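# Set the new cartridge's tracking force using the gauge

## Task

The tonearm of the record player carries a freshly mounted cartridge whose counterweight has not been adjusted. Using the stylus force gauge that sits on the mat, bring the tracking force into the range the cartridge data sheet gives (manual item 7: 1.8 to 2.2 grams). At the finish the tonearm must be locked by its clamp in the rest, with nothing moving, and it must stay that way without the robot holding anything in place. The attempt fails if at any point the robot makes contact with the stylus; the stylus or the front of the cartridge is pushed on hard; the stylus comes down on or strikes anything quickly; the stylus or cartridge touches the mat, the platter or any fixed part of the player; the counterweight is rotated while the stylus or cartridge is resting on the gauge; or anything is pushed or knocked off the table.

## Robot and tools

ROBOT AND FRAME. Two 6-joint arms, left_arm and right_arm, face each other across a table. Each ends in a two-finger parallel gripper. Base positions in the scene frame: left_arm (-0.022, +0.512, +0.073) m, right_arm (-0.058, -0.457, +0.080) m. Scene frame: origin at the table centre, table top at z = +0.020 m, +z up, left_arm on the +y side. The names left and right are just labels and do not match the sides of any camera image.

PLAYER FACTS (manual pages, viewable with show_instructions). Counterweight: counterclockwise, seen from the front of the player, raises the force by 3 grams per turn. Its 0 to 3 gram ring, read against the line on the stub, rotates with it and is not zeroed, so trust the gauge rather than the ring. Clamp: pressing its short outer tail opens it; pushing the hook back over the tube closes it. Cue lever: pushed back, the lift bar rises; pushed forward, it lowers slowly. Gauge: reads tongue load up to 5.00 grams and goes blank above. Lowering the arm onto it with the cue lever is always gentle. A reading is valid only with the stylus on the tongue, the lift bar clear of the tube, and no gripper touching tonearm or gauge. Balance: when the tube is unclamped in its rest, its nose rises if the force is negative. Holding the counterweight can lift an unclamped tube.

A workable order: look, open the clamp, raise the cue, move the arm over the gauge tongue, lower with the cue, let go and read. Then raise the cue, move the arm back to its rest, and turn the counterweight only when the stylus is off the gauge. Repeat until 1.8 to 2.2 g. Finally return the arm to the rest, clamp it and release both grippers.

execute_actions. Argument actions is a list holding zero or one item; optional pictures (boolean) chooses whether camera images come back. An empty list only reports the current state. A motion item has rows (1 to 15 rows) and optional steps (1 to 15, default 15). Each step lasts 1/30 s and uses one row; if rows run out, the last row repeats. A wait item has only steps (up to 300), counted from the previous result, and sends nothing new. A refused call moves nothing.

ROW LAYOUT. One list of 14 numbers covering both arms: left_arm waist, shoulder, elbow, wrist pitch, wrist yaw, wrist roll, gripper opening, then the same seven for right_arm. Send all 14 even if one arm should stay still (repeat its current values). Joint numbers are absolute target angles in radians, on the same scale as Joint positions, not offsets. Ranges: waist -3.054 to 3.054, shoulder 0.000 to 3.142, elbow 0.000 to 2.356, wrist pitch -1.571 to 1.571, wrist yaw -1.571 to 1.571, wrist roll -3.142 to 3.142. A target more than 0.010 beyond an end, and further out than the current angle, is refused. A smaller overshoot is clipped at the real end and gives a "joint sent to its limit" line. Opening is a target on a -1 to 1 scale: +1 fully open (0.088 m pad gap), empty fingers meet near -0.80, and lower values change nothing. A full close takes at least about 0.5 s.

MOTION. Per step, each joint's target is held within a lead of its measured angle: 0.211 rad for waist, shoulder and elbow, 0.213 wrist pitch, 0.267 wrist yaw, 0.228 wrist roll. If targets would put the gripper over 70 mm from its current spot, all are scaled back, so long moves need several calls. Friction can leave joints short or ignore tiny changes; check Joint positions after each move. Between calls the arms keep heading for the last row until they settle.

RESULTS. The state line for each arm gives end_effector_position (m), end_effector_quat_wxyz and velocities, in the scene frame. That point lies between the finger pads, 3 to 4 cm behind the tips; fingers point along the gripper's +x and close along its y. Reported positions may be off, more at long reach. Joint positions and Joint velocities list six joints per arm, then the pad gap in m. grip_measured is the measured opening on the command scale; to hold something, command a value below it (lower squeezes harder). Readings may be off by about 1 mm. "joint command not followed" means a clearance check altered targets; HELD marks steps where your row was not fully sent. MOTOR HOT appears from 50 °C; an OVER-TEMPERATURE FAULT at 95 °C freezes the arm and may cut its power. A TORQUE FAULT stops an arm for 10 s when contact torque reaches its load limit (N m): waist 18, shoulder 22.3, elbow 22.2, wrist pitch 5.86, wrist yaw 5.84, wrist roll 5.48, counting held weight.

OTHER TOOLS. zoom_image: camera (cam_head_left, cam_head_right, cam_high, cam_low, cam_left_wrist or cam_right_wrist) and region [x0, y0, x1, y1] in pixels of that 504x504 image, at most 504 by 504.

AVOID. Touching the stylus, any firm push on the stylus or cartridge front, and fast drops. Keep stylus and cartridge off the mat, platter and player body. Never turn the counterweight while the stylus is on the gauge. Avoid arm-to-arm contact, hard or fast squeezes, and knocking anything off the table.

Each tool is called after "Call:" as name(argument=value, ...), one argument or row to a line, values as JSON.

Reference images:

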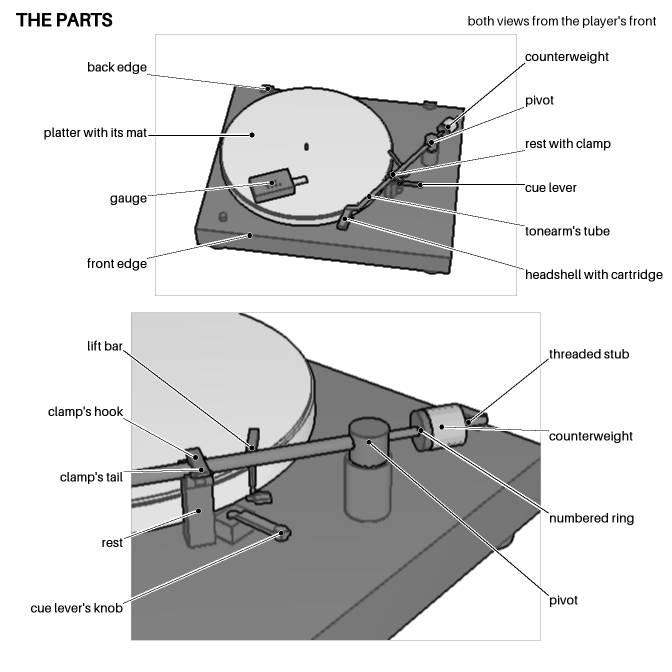

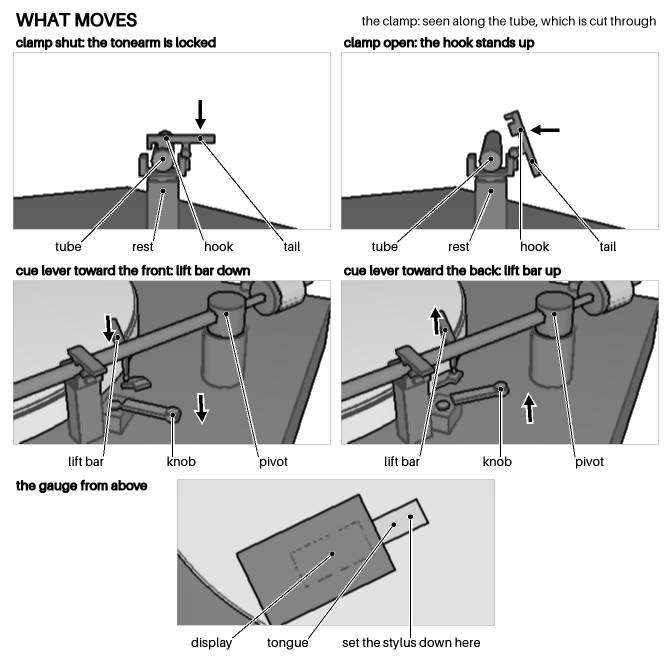

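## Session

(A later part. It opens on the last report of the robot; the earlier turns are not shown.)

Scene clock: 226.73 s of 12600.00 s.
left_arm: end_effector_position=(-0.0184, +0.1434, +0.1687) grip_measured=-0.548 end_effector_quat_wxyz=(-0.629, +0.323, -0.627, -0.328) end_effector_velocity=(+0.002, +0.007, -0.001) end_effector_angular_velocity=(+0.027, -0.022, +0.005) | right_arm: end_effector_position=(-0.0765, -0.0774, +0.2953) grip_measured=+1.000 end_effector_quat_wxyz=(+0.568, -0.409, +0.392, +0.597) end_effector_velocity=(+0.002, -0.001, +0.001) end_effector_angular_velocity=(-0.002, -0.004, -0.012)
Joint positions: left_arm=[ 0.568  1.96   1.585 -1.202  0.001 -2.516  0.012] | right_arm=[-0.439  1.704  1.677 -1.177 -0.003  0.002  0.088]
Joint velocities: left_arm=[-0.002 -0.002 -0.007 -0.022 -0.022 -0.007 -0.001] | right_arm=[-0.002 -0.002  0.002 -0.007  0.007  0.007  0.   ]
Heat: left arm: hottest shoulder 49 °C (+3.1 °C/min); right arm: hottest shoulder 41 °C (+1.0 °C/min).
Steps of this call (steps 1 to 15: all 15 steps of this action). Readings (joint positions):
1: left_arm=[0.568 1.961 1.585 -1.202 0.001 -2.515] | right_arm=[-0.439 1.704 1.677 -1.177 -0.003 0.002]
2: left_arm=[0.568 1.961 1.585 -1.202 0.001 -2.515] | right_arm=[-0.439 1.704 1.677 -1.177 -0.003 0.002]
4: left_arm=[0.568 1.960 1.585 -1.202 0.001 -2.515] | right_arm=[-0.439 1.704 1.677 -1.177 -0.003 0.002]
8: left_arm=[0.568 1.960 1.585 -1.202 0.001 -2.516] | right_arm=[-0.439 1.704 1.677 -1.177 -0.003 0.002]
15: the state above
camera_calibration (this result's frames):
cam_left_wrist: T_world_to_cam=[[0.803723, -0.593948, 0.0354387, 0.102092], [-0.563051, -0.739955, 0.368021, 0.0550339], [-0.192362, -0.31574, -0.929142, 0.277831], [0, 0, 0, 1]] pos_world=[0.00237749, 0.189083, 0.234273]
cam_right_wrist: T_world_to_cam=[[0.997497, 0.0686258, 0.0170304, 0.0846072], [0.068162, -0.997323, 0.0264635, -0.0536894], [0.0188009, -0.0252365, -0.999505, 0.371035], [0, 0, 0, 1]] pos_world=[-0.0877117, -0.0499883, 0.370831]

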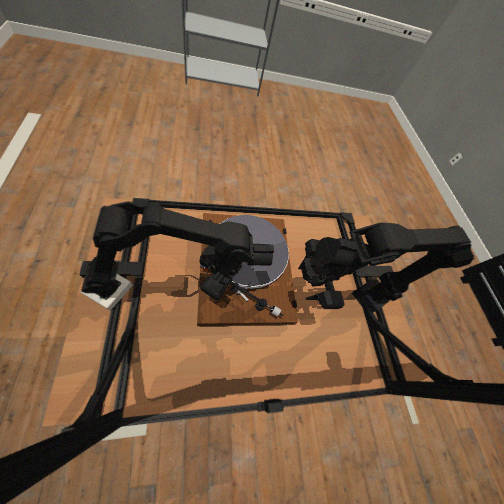

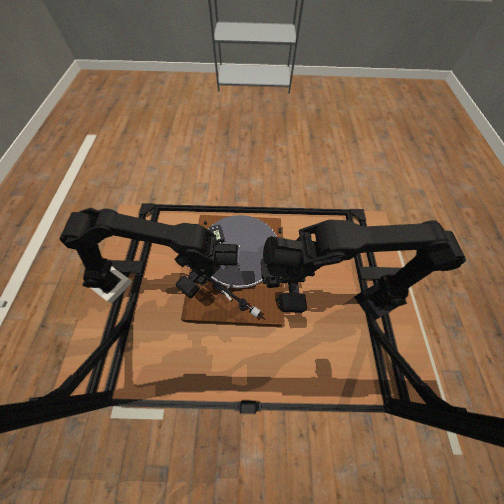

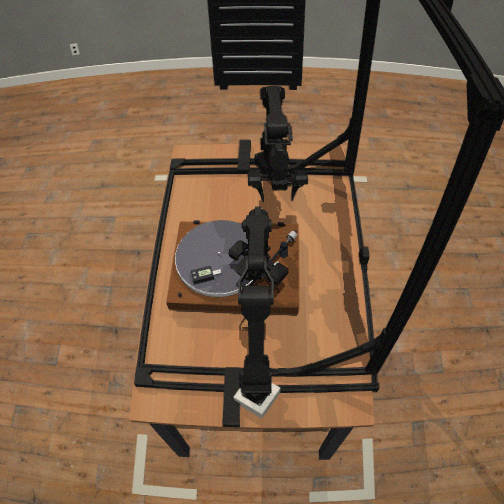

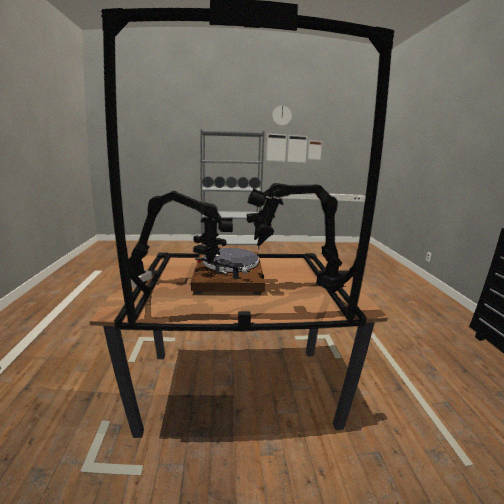

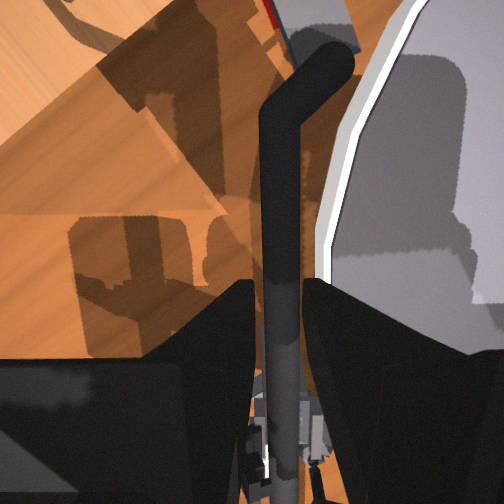

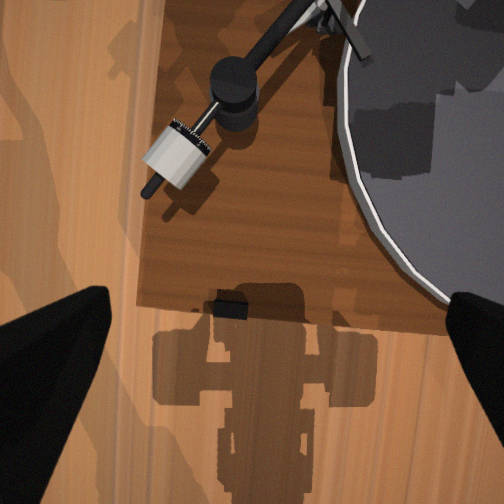

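Close and lift ~12 mm.

Call:
execute_actions(
  actions=[
    {"rows": [[0.566,1.955,1.585,-1.2,0,-2.52,-0.58,-0.439,1.7,1.678,-1.178,0,0,1],[0.566,1.955,1.585,-1.2,0,-2.52,-0.6,-0.439,1.7,1.678,-1.178,0,0,1],[0.566,1.955,1.585,-1.2,0,-2.52,-0.62,-0.439,1.7,1.678,-1.178,0,0,1],[0.566,1.955,1.585,-1.2,0,-2.52,-0.64,-0.439,1.7,1.678,-1.178,0,0,1],[0.566,1.955,1.585,-1.2,0,-2.52,-0.66,-0.439,1.7,1.678,-1.178,0,0,1],[0.566,1.955,1.585,-1.2,0,-2.52,-0.68,-0.439,1.7,1.678,-1.178,0,0,1],[0.566,1.955,1.585,-1.2,0,-2.52,-0.7,-0.439,1.7,1.678,-1.178,0,0,1]], "steps": 15},
  ],
  pictures=false,
)

Call:
execute_actions(
  actions=[
    {"rows": [[0.566,1.955,1.6,-1.205,0,-2.52,-0.7,-0.439,1.7,1.678,-1.178,0,0,1],[0.566,1.955,1.606,-1.21,0,-2.52,-0.7,-0.439,1.7,1.678,-1.178,0,0,1],[0.566,1.955,1.612,-1.216,0,-2.52,-0.7,-0.439,1.7,1.678,-1.178,0,0,1],[0.566,1.955,1.618,-1.222,0,-2.52,-0.7,-0.439,1.7,1.678,-1.178,0,0,1],[0.566,1.955,1.624,-1.228,0,-2.52,-0.7,-0.439,1.7,1.678,-1.178,0,0,1],[0.566,1.955,1.63,-1.234,0,-2.52,-0.7,-0.439,1.7,1.678,-1.178,0,0,1],[0.566,1.955,1.636,-1.24,0,-2.52,-0.7,-0.439,1.7,1.678,-1.178,0,0,1],[0.566,1.955,1.642,-1.246,0,-2.52,-0.7,-0.439,1.7,1.678,-1.178,0,0,1],[0.566,1.955,1.648,-1.252,0,-2.52,-0.7,-0.439,1.7,1.678,-1.178,0,0,1]], "steps": 15},
  ],
  pictures=false,
)

Call:
execute_actions(
  actions=[
    {"steps": 10},
  ],
)

Call:
zoom_image(
  camera="cam_low",
  region=[190, 240, 260, 290],
)

Scene clock: 235.90 s of 12600.00 s.
left_arm: end_effector_position=(-0.0180, +0.1432, +0.1687) grip_measured=-0.624 end_effector_quat_wxyz=(-0.629, +0.325, -0.626, -0.328) end_effector_velocity=(+0.002, -0.001, +0.000) end_effector_angular_velocity=(-0.007, -0.022, +0.005) | right_arm: end_effector_position=(-0.0765, -0.0774, +0.2953) grip_measured=+1.000 end_effector_quat_wxyz=(+0.568, -0.409, +0.392, +0.597) end_effector_velocity=(-0.000, -0.002, -0.000) end_effector_angular_velocity=(-0.007, +0.004, +0.007)
Joint positions: left_arm=[ 0.568  1.96   1.584 -1.2   -0.002 -2.52   0.008] | right_arm=[-0.439  1.704  1.677 -1.177 -0.003  0.002  0.088]
Joint velocities: left_arm=[-0.002 -0.002 -0.002  0.007 -0.022 -0.007  0.   ] | right_arm=[-0.002 -0.002 -0.002 -0.007 -0.007 -0.007  0.   ]
Heat: left arm: hottest shoulder 50 °C (+3.0 °C/min); right arm: hottest shoulder 41 °C (+1.0 °C/min). Fold the left arm in close to its base before you think long.
MOTOR HOT: a motor of the left arm reached 50 °C. Now the hottest motor of the left arm, joint 2 (shoulder), reports 50 °C. The temperature limit of the motors' drives, at which the controller stops that arm, is 95 °C. To cool a motor, set the load down, stop pushing, or move to a pose that needs little force.
Steps of this call (steps 1 to 15: the robot went on to your last target; steps 16 to 90: nothing new was sent; then 5.67 s passed at rest; steps 91 to 105: all 15 steps of this action). Readings (joint positions):
91: left_arm=[0.568 1.960 1.584 -1.202 0.001 -2.516] | right_arm=[-0.439 1.704 1.677 -1.177 -0.003 0.002]
92: left_arm=[0.568 1.960 1.584 -1.202 0.001 -2.516] | right_arm=[-0.439 1.704 1.677 -1.177 -0.003 0.002]
94: left_arm=[0.568 1.960 1.584 -1.202 0.001 -2.516] | right_arm=[-0.439 1.704 1.677 -1.177 -0.003 0.002]
98: left_arm=[0.568 1.960 1.584 -1.201 -0.000 -2.518] | right_arm=[-0.439 1.704 1.677 -1.177 -0.003 0.002]
105: the state above

Scene clock: 236.40 s of 12600.00 s.
left_arm: end_effector_position=(-0.0176, +0.1422, +0.1793) grip_measured=-0.624 end_effector_quat_wxyz=(-0.629, +0.325, -0.624, -0.329) end_effector_velocity=(-0.000, +0.002, +0.002) end_effector_angular_velocity=(+0.012, +0.007, +0.010) | right_arm: end_effector_position=(-0.0765, -0.0774, +0.2953) grip_measured=+1.000 end_effector_quat_wxyz=(+0.568, -0.409, +0.392, +0.597) end_effector_velocity=(+0.004, -0.001, -0.004) end_effector_angular_velocity=(-0.017, -0.005, -0.017)
Joint positions: left_arm=[ 0.568  1.962  1.63  -1.247 -0.003 -2.521  0.008] | right_arm=[-0.439  1.704  1.677 -1.177 -0.003  0.002  0.088]
Joint velocities: left_arm=[ 0.002  0.002  0.012 -0.022  0.007 -0.007  0.   ] | right_arm=[-0.007  0.007 -0.002 -0.007  0.007  0.007  0.   ]
Heat: left arm: hottest shoulder 50 °C (+3.0 °C/min); right arm: hottest shoulder 41 °C (+1.0 °C/min). Fold the left arm in close to its base before you think long.
MOTOR HOT: still on. Now the hottest motor of the left arm, joint 2 (shoulder), reports 50 °C; a drive's own limit is 95 °C.
Steps of this call (steps 1 to 15: all 15 steps of this action). Readings (joint positions):
1: left_arm=[0.568 1.960 1.584 -1.200 -0.002 -2.520] | right_arm=[-0.439 1.704 1.677 -1.177 -0.003 0.002]
2: left_arm=[0.568 1.960 1.586 -1.202 -0.002 -2.520] | right_arm=[-0.439 1.704 1.677 -1.177 -0.003 0.002]
4: left_arm=[0.568 1.960 1.592 -1.207 -0.002 -2.520] | right_arm=[-0.439 1.704 1.677 -1.177 -0.003 0.002]
8: left_arm=[0.568 1.962 1.611 -1.228 -0.002 -2.521] | right_arm=[-0.439 1.704 1.677 -1.177 -0.003 0.002]
15: the state above

Scene clock: 236.73 s of 12600.00 s.
left_arm: end_effector_position=(-0.0176, +0.1422, +0.1799) grip_measured=-0.624 end_effector_quat_wxyz=(-0.629, +0.325, -0.624, -0.330) end_effector_velocity=(+0.000, +0.005, +0.000) end_effector_angular_velocity=(+0.022, -0.007, +0.005) | right_arm: end_effector_position=(-0.0765, -0.0774, +0.2953) grip_measured=+1.000 end_effector_quat_wxyz=(+0.568, -0.409, +0.392, +0.597) end_effector_velocity=(-0.002, -0.002, -0.004) end_effector_angular_velocity=(-0.018, +0.017, +0.012)
Joint positions: left_arm=[ 0.568  1.962  1.632 -1.25  -0.004 -2.521  0.008] | right_arm=[-0.439  1.704  1.677 -1.177 -0.003  0.002  0.088]
Joint velocities: left_arm=[-0.002 -0.002 -0.002 -0.022 -0.007 -0.007 -0.   ] | right_arm=[-0.002  0.002 -0.007 -0.007 -0.022 -0.007  0.   ]
Heat: left arm: hottest shoulder 50 °C (+3.0 °C/min); right arm: hottest shoulder 41 °C (+1.0 °C/min). Fold the left arm in close to its base before you think long.
MOTOR HOT: still on. Now the hottest motor of the left arm, joint 2 (shoulder), reports 50 °C; a drive's own limit is 95 °C.
Steps of this call (steps 1 to 10: the robot went on to your last target). Readings (joint positions):
1: left_arm=[0.568 1.962 1.630 -1.248 -0.003 -2.521] | right_arm=[-0.439 1.704 1.677 -1.177 -0.003 0.002]
2: left_arm=[0.568 1.962 1.630 -1.248 -0.003 -2.521] | right_arm=[-0.439 1.704 1.677 -1.177 -0.003 0.002]
4: left_arm=[0.568 1.962 1.631 -1.249 -0.004 -2.521] | right_arm=[-0.439 1.704 1.677 -1.177 -0.003 0.002]
8: left_arm=[0.568 1.962 1.632 -1.250 -0.004 -2.521] | right_arm=[-0.439 1.704 1.677 -1.177 -0.003 0.002]
10: the state above
camera_calibration (this result's frames):
cam_left_wrist: T_world_to_cam=[[0.806919, -0.589468, 0.0375271, 0.099372], [-0.560511, -0.744143, 0.363427, 0.0519982], [-0.186303, -0.31429, -0.930867, 0.288236], [0, 0, 0, 1]] pos_world=[0.00265955, 0.18786, 0.245682]
cam_right_wrist: T_world_to_cam=[[0.997497, 0.0686258, 0.0170304, 0.0846072], [0.068162, -0.997323, 0.0264635, -0.0536894], [0.0188009, -0.0252365, -0.999505, 0.371035], [0, 0, 0, 1]] pos_world=[-0.0877117, -0.0499883, 0.370831]

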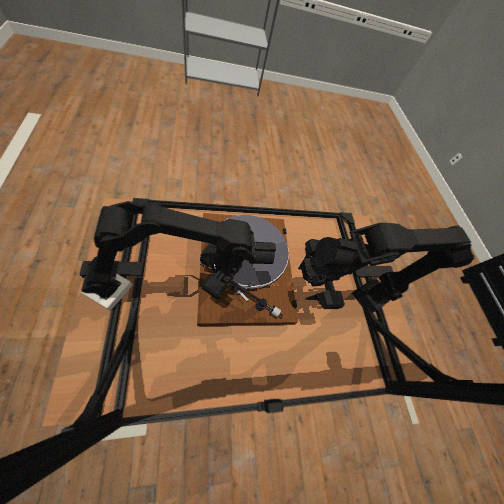

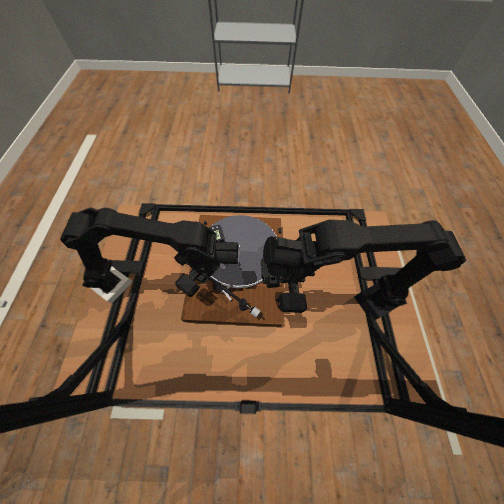

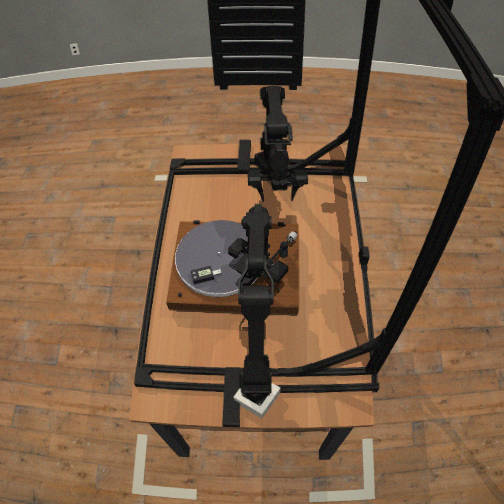

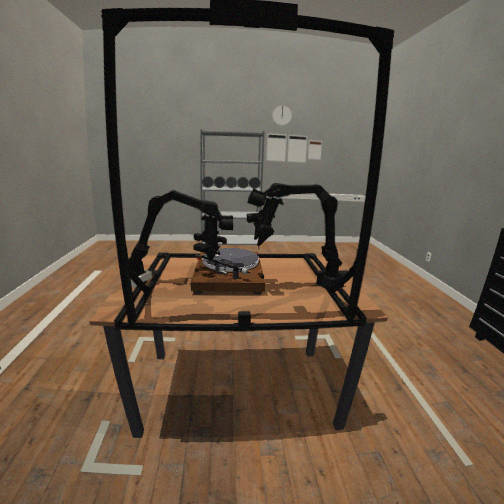

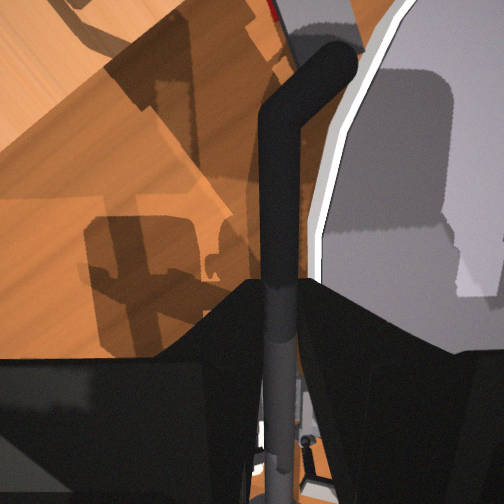

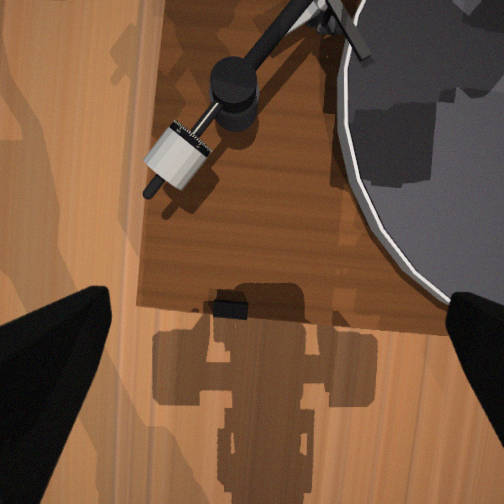

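Region (190, 240, 260, 290) of cam_low's 504x504 image, scaled by 7.200, with more detail than that image has; it fills the top 360 rows of this view, and the rest is white.

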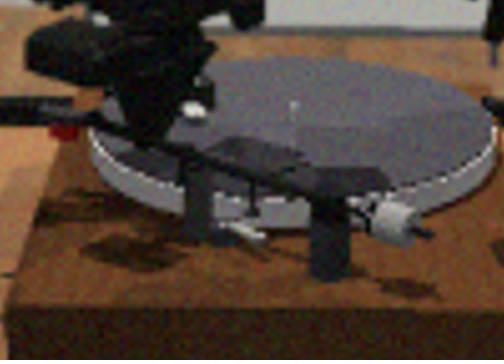

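Call:
execute_actions(
  actions=[
    {"rows": [[0.572,1.968,1.652,-1.252,0,-2.5,-0.7,-0.439,1.7,1.678,-1.178,0,0,1],[0.576,1.972,1.658,-1.253,0,-2.484,-0.7,-0.439,1.7,1.678,-1.178,0,0,1],[0.58,1.977,1.663,-1.254,0,-2.468,-0.7,-0.439,1.7,1.678,-1.178,0,0,1],[0.584,1.981,1.669,-1.255,0,-2.452,-0.7,-0.439,1.7,1.678,-1.178,0,0,1],[0.588,1.985,1.674,-1.256,0,-2.436,-0.7,-0.439,1.7,1.678,-1.178,0,0,1],[0.592,1.989,1.68,-1.257,0,-2.42,-0.7,-0.439,1.7,1.678,-1.178,0,0,1],[0.595,1.993,1.685,-1.258,0,-2.404,-0.7,-0.439,1.7,1.678,-1.178,0,0,1],[0.598,1.997,1.69,-1.259,0,-2.388,-0.7,-0.439,1.7,1.678,-1.178,0,0,1],[0.601,2.001,1.696,-1.26,0,-2.372,-0.7,-0.439,1.7,1.678,-1.178,0,0,1],[0.604,2.006,1.701,-1.261,0,-2.356,-0.7,-0.439,1.7,1.678,-1.178,0,0,1],[0.607,2.01,1.706,-1.262,0,-2.34,-0.7,-0.439,1.7,1.678,-1.178,0,0,1],[0.61,2.014,1.712,-1.263,0,-2.325,-0.7,-0.439,1.7,1.678,-1.178,0,0,1],[0.613,2.018,1.717,-1.264,0,-2.31,-0.7,-0.439,1.7,1.678,-1.178,0,0,1],[0.616,2.022,1.722,-1.264,0,-2.299,-0.7,-0.439,1.7,1.678,-1.178,0,0,1]], "steps": 15},
  ],
  pictures=false,
)

Call:
execute_actions(
  actions=[
    {"steps": 15},
  ],
)

Scene clock: 244.80 s of 12600.00 s.
left_arm: end_effector_position=(-0.0001, +0.1287, +0.1806) grip_measured=-0.624 end_effector_quat_wxyz=(-0.651, +0.281, -0.648, -0.279) end_effector_velocity=(+0.026, -0.023, -0.002) end_effector_angular_velocity=(-0.020, -0.009, -0.239) | right_arm: end_effector_position=(-0.0765, -0.0774, +0.2953) grip_measured=+1.000 end_effector_quat_wxyz=(+0.568, -0.409, +0.392, +0.597) end_effector_velocity=(-0.004, -0.002, -0.000) end_effector_angular_velocity=(-0.009, +0.031, +0.018)
Joint positions: left_arm=[ 0.613  2.009  1.701 -1.261 -0.005 -2.328  0.008] | right_arm=[-0.439  1.704  1.677 -1.177 -0.003  0.001  0.088]
Joint velocities: left_arm=[ 0.061  0.081  0.11  -0.007 -0.007  0.3   -0.   ] | right_arm=[-0.002 -0.002 -0.002 -0.007 -0.037 -0.007  0.   ]
Heat: left arm: hottest shoulder 50 °C (+2.0 °C/min); right arm: hottest shoulder 41 °C (+1.0 °C/min). Fold the left arm in close to its base before you think long.
MOTOR HOT: still on. Now the hottest motor of the left arm, joint 2 (shoulder), reports 50 °C; a drive's own limit is 95 °C.
Steps of this call (steps 1 to 15: the robot went on to your last target; steps 16 to 90: nothing new was sent; then 4.57 s passed at rest; steps 91 to 105: all 15 steps of this action). Readings (joint positions):
91: left_arm=[0.569 1.962 1.635 -1.252 -0.004 -2.520] | right_arm=[-0.439 1.704 1.677 -1.177 -0.003 0.001]
92: left_arm=[0.571 1.962 1.637 -1.253 -0.005 -2.515] | right_arm=[-0.439 1.704 1.677 -1.177 -0.003 0.001]
94: left_arm=[0.576 1.967 1.644 -1.253 -0.005 -2.491] | right_arm=[-0.439 1.704 1.677 -1.177 -0.003 0.001]
98: left_arm=[0.590 1.981 1.664 -1.256 -0.005 -2.431] | right_arm=[-0.439 1.704 1.677 -1.177 -0.003 0.001]
105: the state above

Scene clock: 245.30 s of 12600.00 s.
left_arm: end_effector_position=(+0.0018, +0.1269, +0.1806) grip_measured=-0.624 end_effector_quat_wxyz=(-0.653, +0.276, -0.651, -0.272) end_effector_velocity=(-0.004, +0.001, +0.001) end_effector_angular_velocity=(+0.001, +0.022, +0.005) | right_arm: end_effector_position=(-0.0765, -0.0774, +0.2953) grip_measured=+1.000 end_effector_quat_wxyz=(+0.568, -0.409, +0.392, +0.597) end_effector_velocity=(+0.002, -0.003, +0.001) end_effector_angular_velocity=(-0.002, -0.010, +0.002)
Joint positions: left_arm=[ 0.617  2.014  1.709 -1.262 -0.005 -2.306  0.008] | right_arm=[-0.439  1.704  1.677 -1.177 -0.003  0.001  0.088]
Joint velocities: left_arm=[-0.002 -0.002  0.002 -0.007  0.022 -0.007 -0.   ] | right_arm=[-0.002 -0.007 -0.002 -0.007  0.007 -0.007  0.   ]
Heat: left arm: hottest shoulder 50 °C (+2.0 °C/min); right arm: hottest shoulder 41 °C (+1.0 °C/min). Fold the left arm in close to its base before you think long.
MOTOR HOT: still on. Now the hottest motor of the left arm, joint 2 (shoulder), reports 50 °C; a drive's own limit is 95 °C.
Steps of this call (steps 1 to 15: the robot went on to your last target). Readings (joint positions):
1: left_arm=[0.614 2.010 1.704 -1.261 -0.005 -2.320] | right_arm=[-0.439 1.704 1.677 -1.177 -0.003 0.001]
2: left_arm=[0.616 2.012 1.706 -1.261 -0.005 -2.316] | right_arm=[-0.439 1.704 1.677 -1.177 -0.003 0.001]
4: left_arm=[0.616 2.013 1.707 -1.262 -0.005 -2.312] | right_arm=[-0.439 1.704 1.677 -1.177 -0.003 0.001]
8: left_arm=[0.617 2.014 1.709 -1.262 -0.005 -2.308] | right_arm=[-0.439 1.704 1.677 -1.177 -0.003 0.001]
15: the state above
camera_calibration (this result's frames):
cam_left_wrist: T_world_to_cam=[[0.698735, -0.713876, 0.0463672, 0.0891213], [-0.675486, -0.637039, 0.371349, 0.0363709], [-0.23556, -0.290795, -0.927335, 0.284182], [0, 0, 0, 1]] pos_world=[0.0292377, 0.16943, 0.245893]
cam_right_wrist: T_world_to_cam=[[0.99747, 0.0689809, 0.0171672, 0.0845922], [0.0685136, -0.997299, 0.0264652, -0.0536611], [0.0189464, -0.025222, -0.999502, 0.371047], [0, 0, 0, 1]] pos_world=[-0.0877317, -0.0499929, 0.37083]

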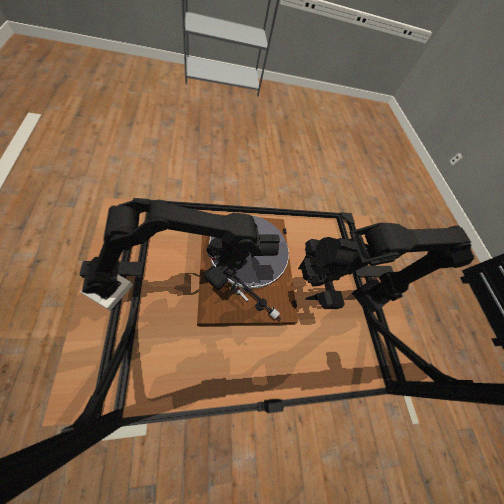

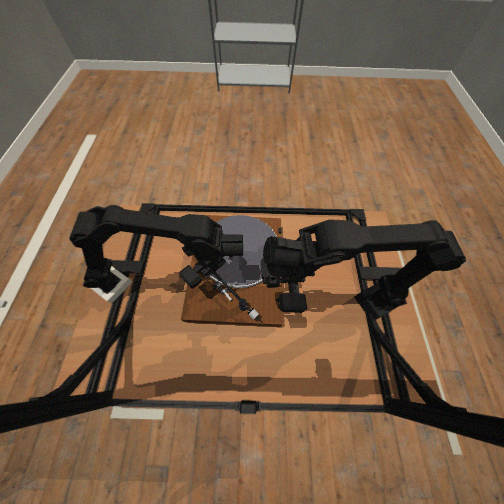

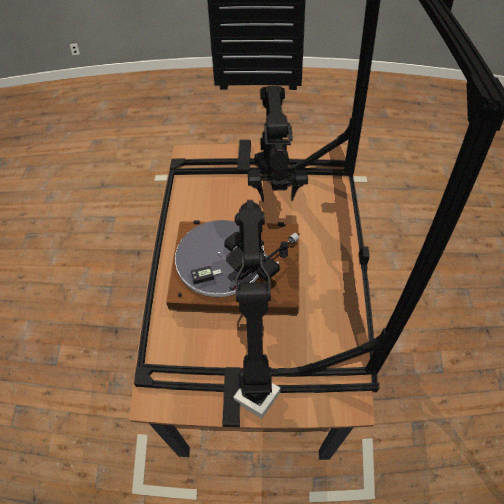

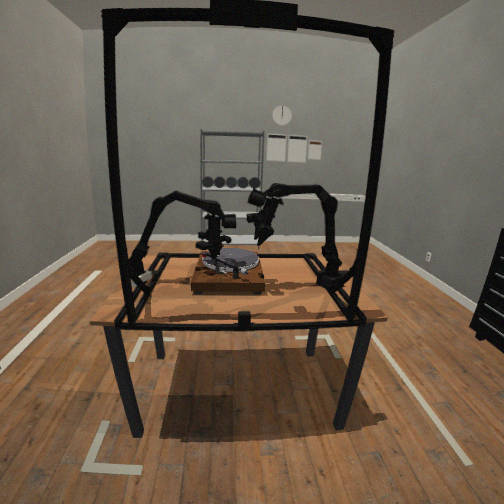

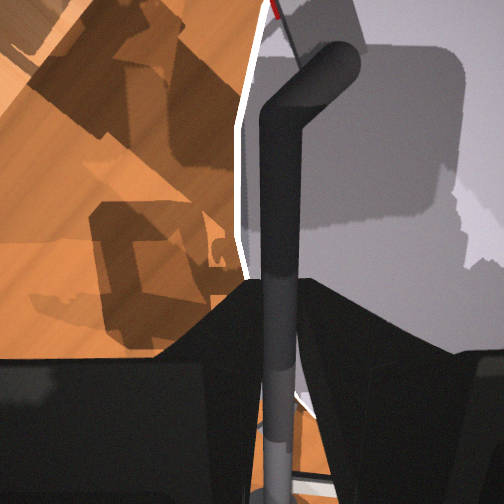

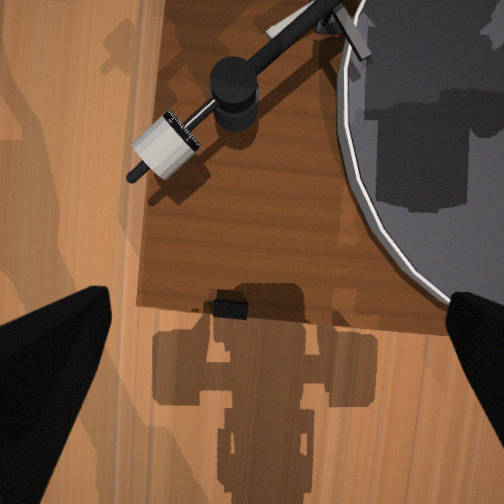

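Call:
execute_actions(
  actions=[
    {"rows": [[0.619,2.028,1.731,-1.267,0,-2.285,-0.7,-0.439,1.7,1.678,-1.178,0,0,1],[0.621,2.033,1.739,-1.27,0,-2.271,-0.7,-0.439,1.7,1.678,-1.178,0,0,1],[0.624,2.039,1.747,-1.272,0,-2.257,-0.7,-0.439,1.7,1.678,-1.178,0,0,1],[0.626,2.044,1.755,-1.275,0,-2.243,-0.7,-0.439,1.7,1.678,-1.178,0,0,1],[0.629,2.05,1.763,-1.278,0,-2.229,-0.7,-0.439,1.7,1.678,-1.178,0,0,1],[0.631,2.055,1.771,-1.28,0,-2.215,-0.7,-0.439,1.7,1.678,-1.178,0,0,1],[0.633,2.061,1.779,-1.283,0,-2.2,-0.7,-0.439,1.7,1.678,-1.178,0,0,1],[0.636,2.066,1.787,-1.286,0,-2.186,-0.7,-0.439,1.7,1.678,-1.178,0,0,1],[0.638,2.072,1.795,-1.288,0,-2.172,-0.7,-0.439,1.7,1.678,-1.178,0,0,1],[0.64,2.077,1.803,-1.291,0,-2.158,-0.7,-0.439,1.7,1.678,-1.178,0,0,1],[0.642,2.083,1.811,-1.294,0,-2.144,-0.7,-0.439,1.7,1.678,-1.178,0,0,1],[0.644,2.088,1.819,-1.296,0,-2.13,-0.7,-0.439,1.7,1.678,-1.178,0,0,1],[0.646,2.094,1.828,-1.299,0,-2.116,-0.7,-0.439,1.7,1.678,-1.178,0,0,1],[0.648,2.099,1.836,-1.302,0,-2.1,-0.7,-0.439,1.7,1.678,-1.178,0,0,1],[0.65,2.105,1.844,-1.304,0,-2.085,-0.7,-0.439,1.7,1.678,-1.178,0,0,1]], "steps": 15},
  ],
  pictures=false,
)

Call:
execute_actions(
  actions=[
    {"rows": [[0.652,2.112,1.854,-1.308,0,-2.072,-0.7,-0.439,1.7,1.678,-1.178,0,0,1],[0.654,2.118,1.864,-1.311,0,-2.059,-0.7,-0.439,1.7,1.678,-1.178,0,0,1],[0.656,2.125,1.875,-1.315,0,-2.046,-0.7,-0.439,1.7,1.678,-1.178,0,0,1],[0.658,2.131,1.885,-1.319,0,-2.032,-0.7,-0.439,1.7,1.678,-1.178,0,0,1],[0.66,2.138,1.895,-1.323,0,-2.019,-0.7,-0.439,1.7,1.678,-1.178,0,0,1],[0.662,2.144,1.905,-1.326,0,-2.006,-0.7,-0.439,1.7,1.678,-1.178,0,0,1],[0.663,2.151,1.916,-1.33,0,-1.993,-0.7,-0.439,1.7,1.678,-1.178,0,0,1],[0.665,2.157,1.926,-1.334,0,-1.98,-0.7,-0.439,1.7,1.678,-1.178,0,0,1],[0.666,2.164,1.936,-1.338,0,-1.966,-0.7,-0.439,1.7,1.678,-1.178,0,0,1],[0.668,2.17,1.947,-1.341,0,-1.953,-0.7,-0.439,1.7,1.678,-1.178,0,0,1],[0.669,2.177,1.957,-1.345,0,-1.94,-0.7,-0.439,1.7,1.678,-1.178,0,0,1],[0.67,2.183,1.967,-1.349,0,-1.927,-0.7,-0.439,1.7,1.678,-1.178,0,0,1],[0.672,2.19,1.978,-1.353,0,-1.914,-0.7,-0.439,1.7,1.678,-1.178,0,0,1],[0.673,2.196,1.988,-1.356,0,-1.9,-0.7,-0.439,1.7,1.678,-1.178,0,0,1],[0.674,2.203,1.998,-1.36,0,-1.887,-0.7,-0.439,1.7,1.678,-1.178,0,0,1]], "steps": 15},
  ],
  pictures=false,
)

Call:
execute_actions(
  actions=[
    {"steps": 20},
  ],
)

Scene clock: 264.93 s of 12600.00 s.
left_arm: end_effector_position=(+0.0159, +0.1113, +0.1815) grip_measured=-0.624 end_effector_quat_wxyz=(-0.671, +0.229, -0.668, -0.224) end_effector_velocity=(+0.031, -0.039, -0.000) end_effector_angular_velocity=(-0.014, -0.011, -0.352) | right_arm: end_effector_position=(-0.0765, -0.0774, +0.2955) grip_measured=+1.000 end_effector_quat_wxyz=(+0.568, -0.409, +0.392, +0.597) end_effector_velocity=(-0.000, +0.000, +0.002) end_effector_angular_velocity=(+0.012, -0.000, +0.021)
Joint positions: left_arm=[ 0.65   2.082  1.813 -1.295 -0.006 -2.129  0.008] | right_arm=[-0.439  1.703  1.677 -1.177 -0.003  0.001  0.088]
Joint velocities: left_arm=[ 0.066  0.164  0.247 -0.066 -0.007  0.418 -0.   ] | right_arm=[-0.002 -0.007 -0.002  0.007 -0.007 -0.022  0.   ]
Heat: left arm: hottest shoulder 50 °C (+1.0 °C/min); right arm: hottest shoulder 41 °C (+1.0 °C/min). Fold the left arm in close to its base before you think long.
MOTOR HOT: still on. Now the hottest motor of the left arm, joint 2 (shoulder), reports 50 °C; a drive's own limit is 95 °C.
Steps of this call (steps 1 to 15: the robot went on to your last target; steps 16 to 90: nothing new was sent; then 16.13 s passed at rest; steps 91 to 105: all 15 steps of this action). Readings (joint positions):
91: left_arm=[0.618 2.015 1.712 -1.263 -0.005 -2.304] | right_arm=[-0.439 1.703 1.677 -1.177 -0.003 0.001]
92: left_arm=[0.619 2.017 1.715 -1.265 -0.005 -2.298] | right_arm=[-0.439 1.703 1.677 -1.177 -0.003 0.001]
94: left_arm=[0.623 2.025 1.727 -1.269 -0.006 -2.277] | right_arm=[-0.439 1.703 1.677 -1.177 -0.003 0.001]
98: left_arm=[0.633 2.044 1.756 -1.278 -0.006 -2.226] | right_arm=[-0.439 1.703 1.677 -1.177 -0.003 0.001]
105: the state above

Scene clock: 265.43 s of 12600.00 s.
left_arm: end_effector_position=(+0.0293, +0.0905, +0.1821) grip_measured=-0.624 end_effector_quat_wxyz=(-0.689, +0.171, -0.685, -0.164) end_effector_velocity=(+0.022, -0.040, -0.001) end_effector_angular_velocity=(+0.001, -0.011, -0.337) | right_arm: end_effector_position=(-0.0765, -0.0774, +0.2955) grip_measured=+1.000 end_effector_quat_wxyz=(+0.568, -0.409, +0.392, +0.597) end_effector_velocity=(-0.002, -0.002, +0.001) end_effector_angular_velocity=(-0.003, +0.018, +0.012)
Joint positions: left_arm=[ 0.677  2.177  1.963 -1.347 -0.006 -1.929  0.008] | right_arm=[-0.439  1.703  1.677 -1.177 -0.003  0.001  0.088]
Joint velocities: left_arm=[ 0.037  0.198  0.31  -0.11  -0.007  0.374 -0.   ] | right_arm=[-0.002 -0.002  0.002 -0.007 -0.022 -0.007  0.   ]
Heat: left arm: hottest shoulder 50 °C (+1.0 °C/min); right arm: hottest shoulder 41 °C (+1.0 °C/min). Fold the left arm in close to its base before you think long.
MOTOR HOT: still on. Now the hottest motor of the left arm, joint 2 (shoulder), reports 50 °C; a drive's own limit is 95 °C.
Steps of this call (steps 1 to 15: all 15 steps of this action). Readings (joint positions):
1: left_arm=[0.652 2.088 1.822 -1.298 -0.006 -2.115] | right_arm=[-0.439 1.703 1.677 -1.177 -0.003 0.001]
2: left_arm=[0.654 2.094 1.831 -1.301 -0.006 -2.101] | right_arm=[-0.439 1.703 1.677 -1.177 -0.003 0.001]
4: left_arm=[0.658 2.106 1.850 -1.308 -0.006 -2.073] | right_arm=[-0.439 1.703 1.677 -1.177 -0.003 0.001]
8: left_arm=[0.666 2.132 1.891 -1.322 -0.006 -2.020] | right_arm=[-0.439 1.703 1.677 -1.177 -0.003 0.001]
15: the state above

Scene clock: 266.10 s of 12600.00 s.
left_arm: end_effector_position=(+0.0310, +0.0871, +0.1821) grip_measured=-0.624 end_effector_quat_wxyz=(-0.691, +0.162, -0.688, -0.153) end_effector_velocity=(+0.002, +0.002, -0.002) end_effector_angular_velocity=(+0.013, -0.005, +0.039) | right_arm: end_effector_position=(-0.0765, -0.0774, +0.2955) grip_measured=+1.000 end_effector_quat_wxyz=(+0.568, -0.409, +0.392, +0.597) end_effector_velocity=(+0.000, -0.005, -0.002) end_effector_angular_velocity=(-0.022, -0.002, +0.021)
Joint positions: left_arm=[ 0.68   2.192  1.988 -1.355 -0.006 -1.897  0.008] | right_arm=[-0.439  1.703  1.677 -1.177 -0.003  0.001  0.088]
Joint velocities: left_arm=[ 0.002  0.002 -0.002 -0.007 -0.007 -0.037 -0.   ] | right_arm=[-0.002 -0.002 -0.002 -0.022 -0.007 -0.022  0.   ]
Heat: left arm: hottest shoulder 50 °C (+1.0 °C/min); right arm: hottest shoulder 41 °C (+1.0 °C/min). Fold the left arm in close to its base before you think long.
MOTOR HOT: still on. Now the hottest motor of the left arm, joint 2 (shoulder), reports 50 °C; a drive's own limit is 95 °C.
Steps of this call (steps 1 to 20: the robot went on to your last target). Readings (joint positions):
1: left_arm=[0.678 2.182 1.971 -1.349 -0.006 -1.918] | right_arm=[-0.439 1.703 1.677 -1.177 -0.003 0.001]
2: left_arm=[0.678 2.186 1.977 -1.351 -0.006 -1.911] | right_arm=[-0.439 1.703 1.677 -1.177 -0.003 0.001]
4: left_arm=[0.679 2.189 1.983 -1.353 -0.006 -1.904] | right_arm=[-0.439 1.703 1.677 -1.177 -0.003 0.001]
8: left_arm=[0.680 2.192 1.987 -1.355 -0.006 -1.899] | right_arm=[-0.439 1.703 1.677 -1.177 -0.003 0.001]
20: the state above
camera_calibration (this result's frames):
cam_left_wrist: T_world_to_cam=[[0.413688, -0.908898, 0.0526004, 0.0648988], [-0.853328, -0.366961, 0.370367, 0.0123491], [-0.317324, -0.198102, -0.927395, 0.275302], [0, 0, 0, 1]] pos_world=[0.0710497, 0.118056, 0.247326]
cam_right_wrist: T_world_to_cam=[[0.997474, 0.0688374, 0.0175315, 0.084415], [0.0683682, -0.997319, 0.0260916, -0.0536107], [0.0192806, -0.024827, -0.999506, 0.371239], [0, 0, 0, 1]] pos_world=[-0.0876941, -0.0500611, 0.370974]

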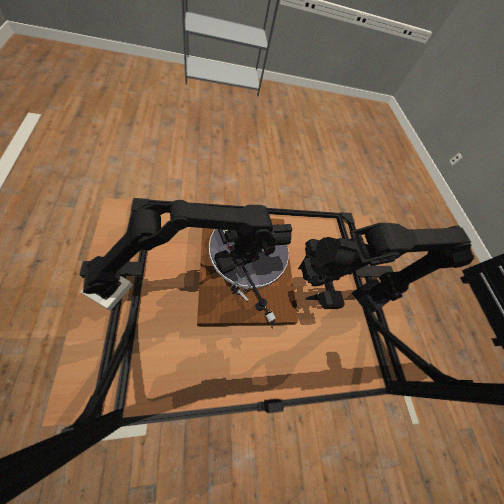

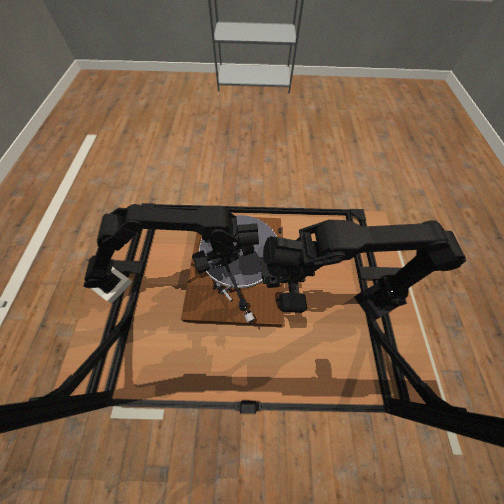

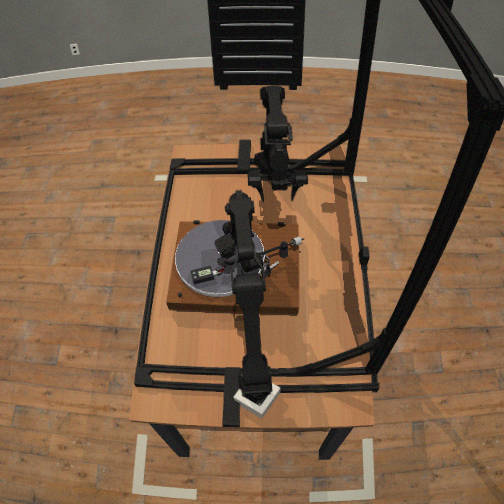

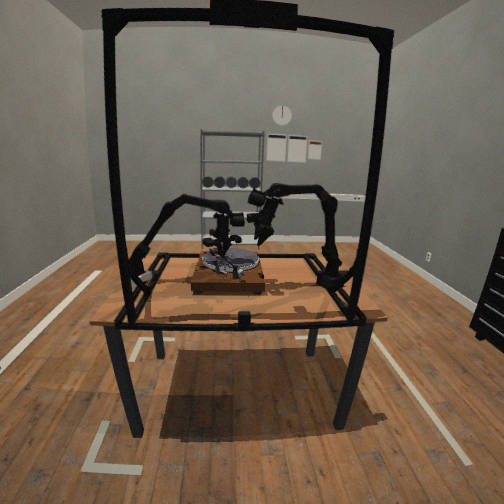

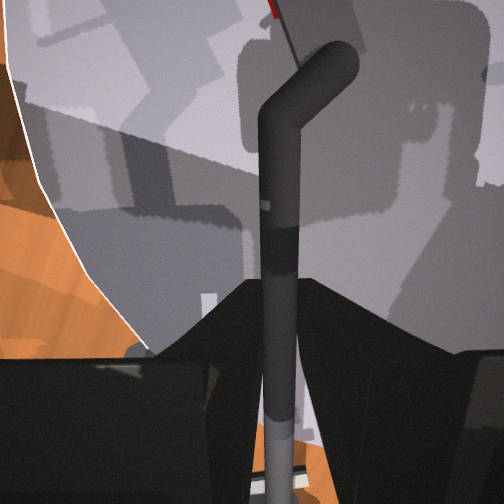

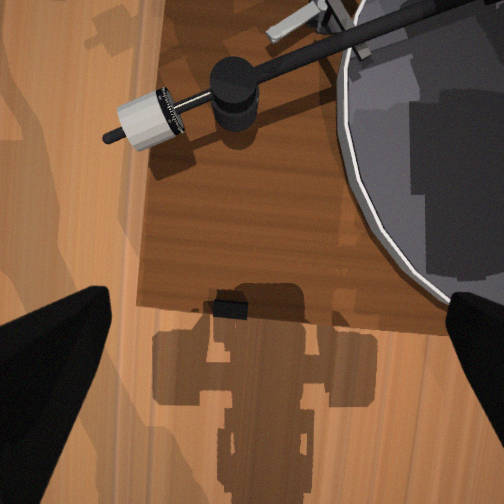

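Call:
execute_actions(
  actions=[
    {"rows": [[0.68,2.195,1.975,-1.35,0,-1.895,-0.7,-0.439,1.7,1.678,-1.178,0,0,1],[0.68,2.195,1.969,-1.344,0,-1.895,-0.7,-0.439,1.7,1.678,-1.178,0,0,1],[0.68,2.195,1.963,-1.338,0,-1.895,-0.7,-0.439,1.7,1.678,-1.178,0,0,1],[0.68,2.195,1.957,-1.332,0,-1.895,-0.7,-0.439,1.7,1.678,-1.178,0,0,1],[0.68,2.195,1.951,-1.326,0,-1.895,-0.7,-0.439,1.7,1.678,-1.178,0,0,1],[0.68,2.195,1.945,-1.32,0,-1.895,-0.7,-0.439,1.7,1.678,-1.178,0,0,1],[0.68,2.195,1.939,-1.315,0,-1.895,-0.7,-0.439,1.7,1.678,-1.178,0,0,1]], "steps": 15},
  ],
  pictures=false,
)

Call:
execute_actions(
  actions=[
    {"steps": 10},
  ],
  pictures=false,
)

Scene clock: 271.83 s of 12600.00 s.
left_arm: end_effector_position=(+0.0322, +0.0864, +0.1752) grip_measured=-0.624 end_effector_quat_wxyz=(-0.688, +0.165, -0.690, -0.153) end_effector_velocity=(-0.000, +0.004, -0.000) end_effector_angular_velocity=(+0.013, -0.006, -0.010) | right_arm: end_effector_position=(-0.0765, -0.0774, +0.2955) grip_measured=+1.000 end_effector_quat_wxyz=(+0.568, -0.409, +0.392, +0.597) end_effector_velocity=(-0.002, -0.003, +0.001) end_effector_angular_velocity=(-0.003, +0.004, +0.012)
Joint positions: left_arm=[ 0.685  2.191  1.958 -1.322  0.002 -1.896  0.008] | right_arm=[-0.439  1.703  1.677 -1.177 -0.003  0.001  0.088]
Joint velocities: left_arm=[-0.002 -0.007 -0.012 -0.007 -0.007  0.007 -0.   ] | right_arm=[ 0.002 -0.007 -0.002 -0.007 -0.007 -0.007  0.   ]
Heat: left arm: hottest shoulder 50 °C (+1.0 °C/min); right arm: hottest shoulder 41 °C (+0.0 °C/min). Fold the left arm in close to its base before you think long.
MOTOR HOT: still on. Now the hottest motor of the left arm, joint 2 (shoulder), reports 50 °C; a drive's own limit is 95 °C.
Steps of this call (steps 1 to 15: the robot went on to your last target; steps 16 to 90: nothing new was sent; then 2.23 s passed at rest; steps 91 to 105: all 15 steps of this action). Readings (joint positions):
91: left_arm=[0.680 2.193 1.989 -1.355 -0.006 -1.896] | right_arm=[-0.439 1.703 1.677 -1.177 -0.003 0.001]
92: left_arm=[0.680 2.193 1.988 -1.355 -0.006 -1.896] | right_arm=[-0.439 1.703 1.677 -1.177 -0.003 0.001]
94: left_arm=[0.681 2.193 1.982 -1.348 -0.003 -1.896] | right_arm=[-0.439 1.703 1.677 -1.177 -0.003 0.001]
98: left_arm=[0.685 2.193 1.965 -1.328 0.002 -1.896] | right_arm=[-0.439 1.703 1.677 -1.177 -0.003 0.001]
105: the state above

Scene clock: 272.17 s of 12600.00 s.
left_arm: end_effector_position=(+0.0321, +0.0863, +0.1751) grip_measured=-0.624 end_effector_quat_wxyz=(-0.688, +0.165, -0.690, -0.153) end_effector_velocity=(+0.002, +0.001, +0.002) end_effector_angular_velocity=(+0.005, -0.021, +0.005) | right_arm: end_effector_position=(-0.0765, -0.0774, +0.2955) grip_measured=+1.000 end_effector_quat_wxyz=(+0.568, -0.409, +0.392, +0.597) end_effector_velocity=(-0.005, -0.002, +0.001) end_effector_angular_velocity=(-0.004, +0.037, +0.004)
Joint positions: left_arm=[ 0.685  2.191  1.958 -1.321  0.002 -1.896  0.008] | right_arm=[-0.439  1.703  1.677 -1.177 -0.003  0.001  0.088]
Joint velocities: left_arm=[-0.002 -0.002  0.002 -0.007 -0.022 -0.007  0.   ] | right_arm=[-0.002 -0.002  0.002 -0.007 -0.037  0.007  0.   ]
Heat: left arm: hottest shoulder 50 °C (+1.0 °C/min); right arm: hottest shoulder 41 °C (+0.0 °C/min). Fold the left arm in close to its base before you think long.
MOTOR HOT: still on. Now the hottest motor of the left arm, joint 2 (shoulder), reports 50 °C; a drive's own limit is 95 °C.
Steps of this call (steps 1 to 10: the robot went on to your last target). Readings (joint positions):
1: left_arm=[0.685 2.191 1.958 -1.321 0.002 -1.896] | right_arm=[-0.439 1.703 1.677 -1.177 -0.003 0.001]
2: left_arm=[0.685 2.191 1.958 -1.321 0.002 -1.896] | right_arm=[-0.439 1.703 1.677 -1.177 -0.003 0.001]
4: left_arm=[0.685 2.191 1.958 -1.321 0.002 -1.896] | right_arm=[-0.439 1.703 1.677 -1.177 -0.003 0.001]
8: left_arm=[0.685 2.191 1.958 -1.321 0.002 -1.896] | right_arm=[-0.439 1.703 1.677 -1.177 -0.003 0.001]
10: the state above


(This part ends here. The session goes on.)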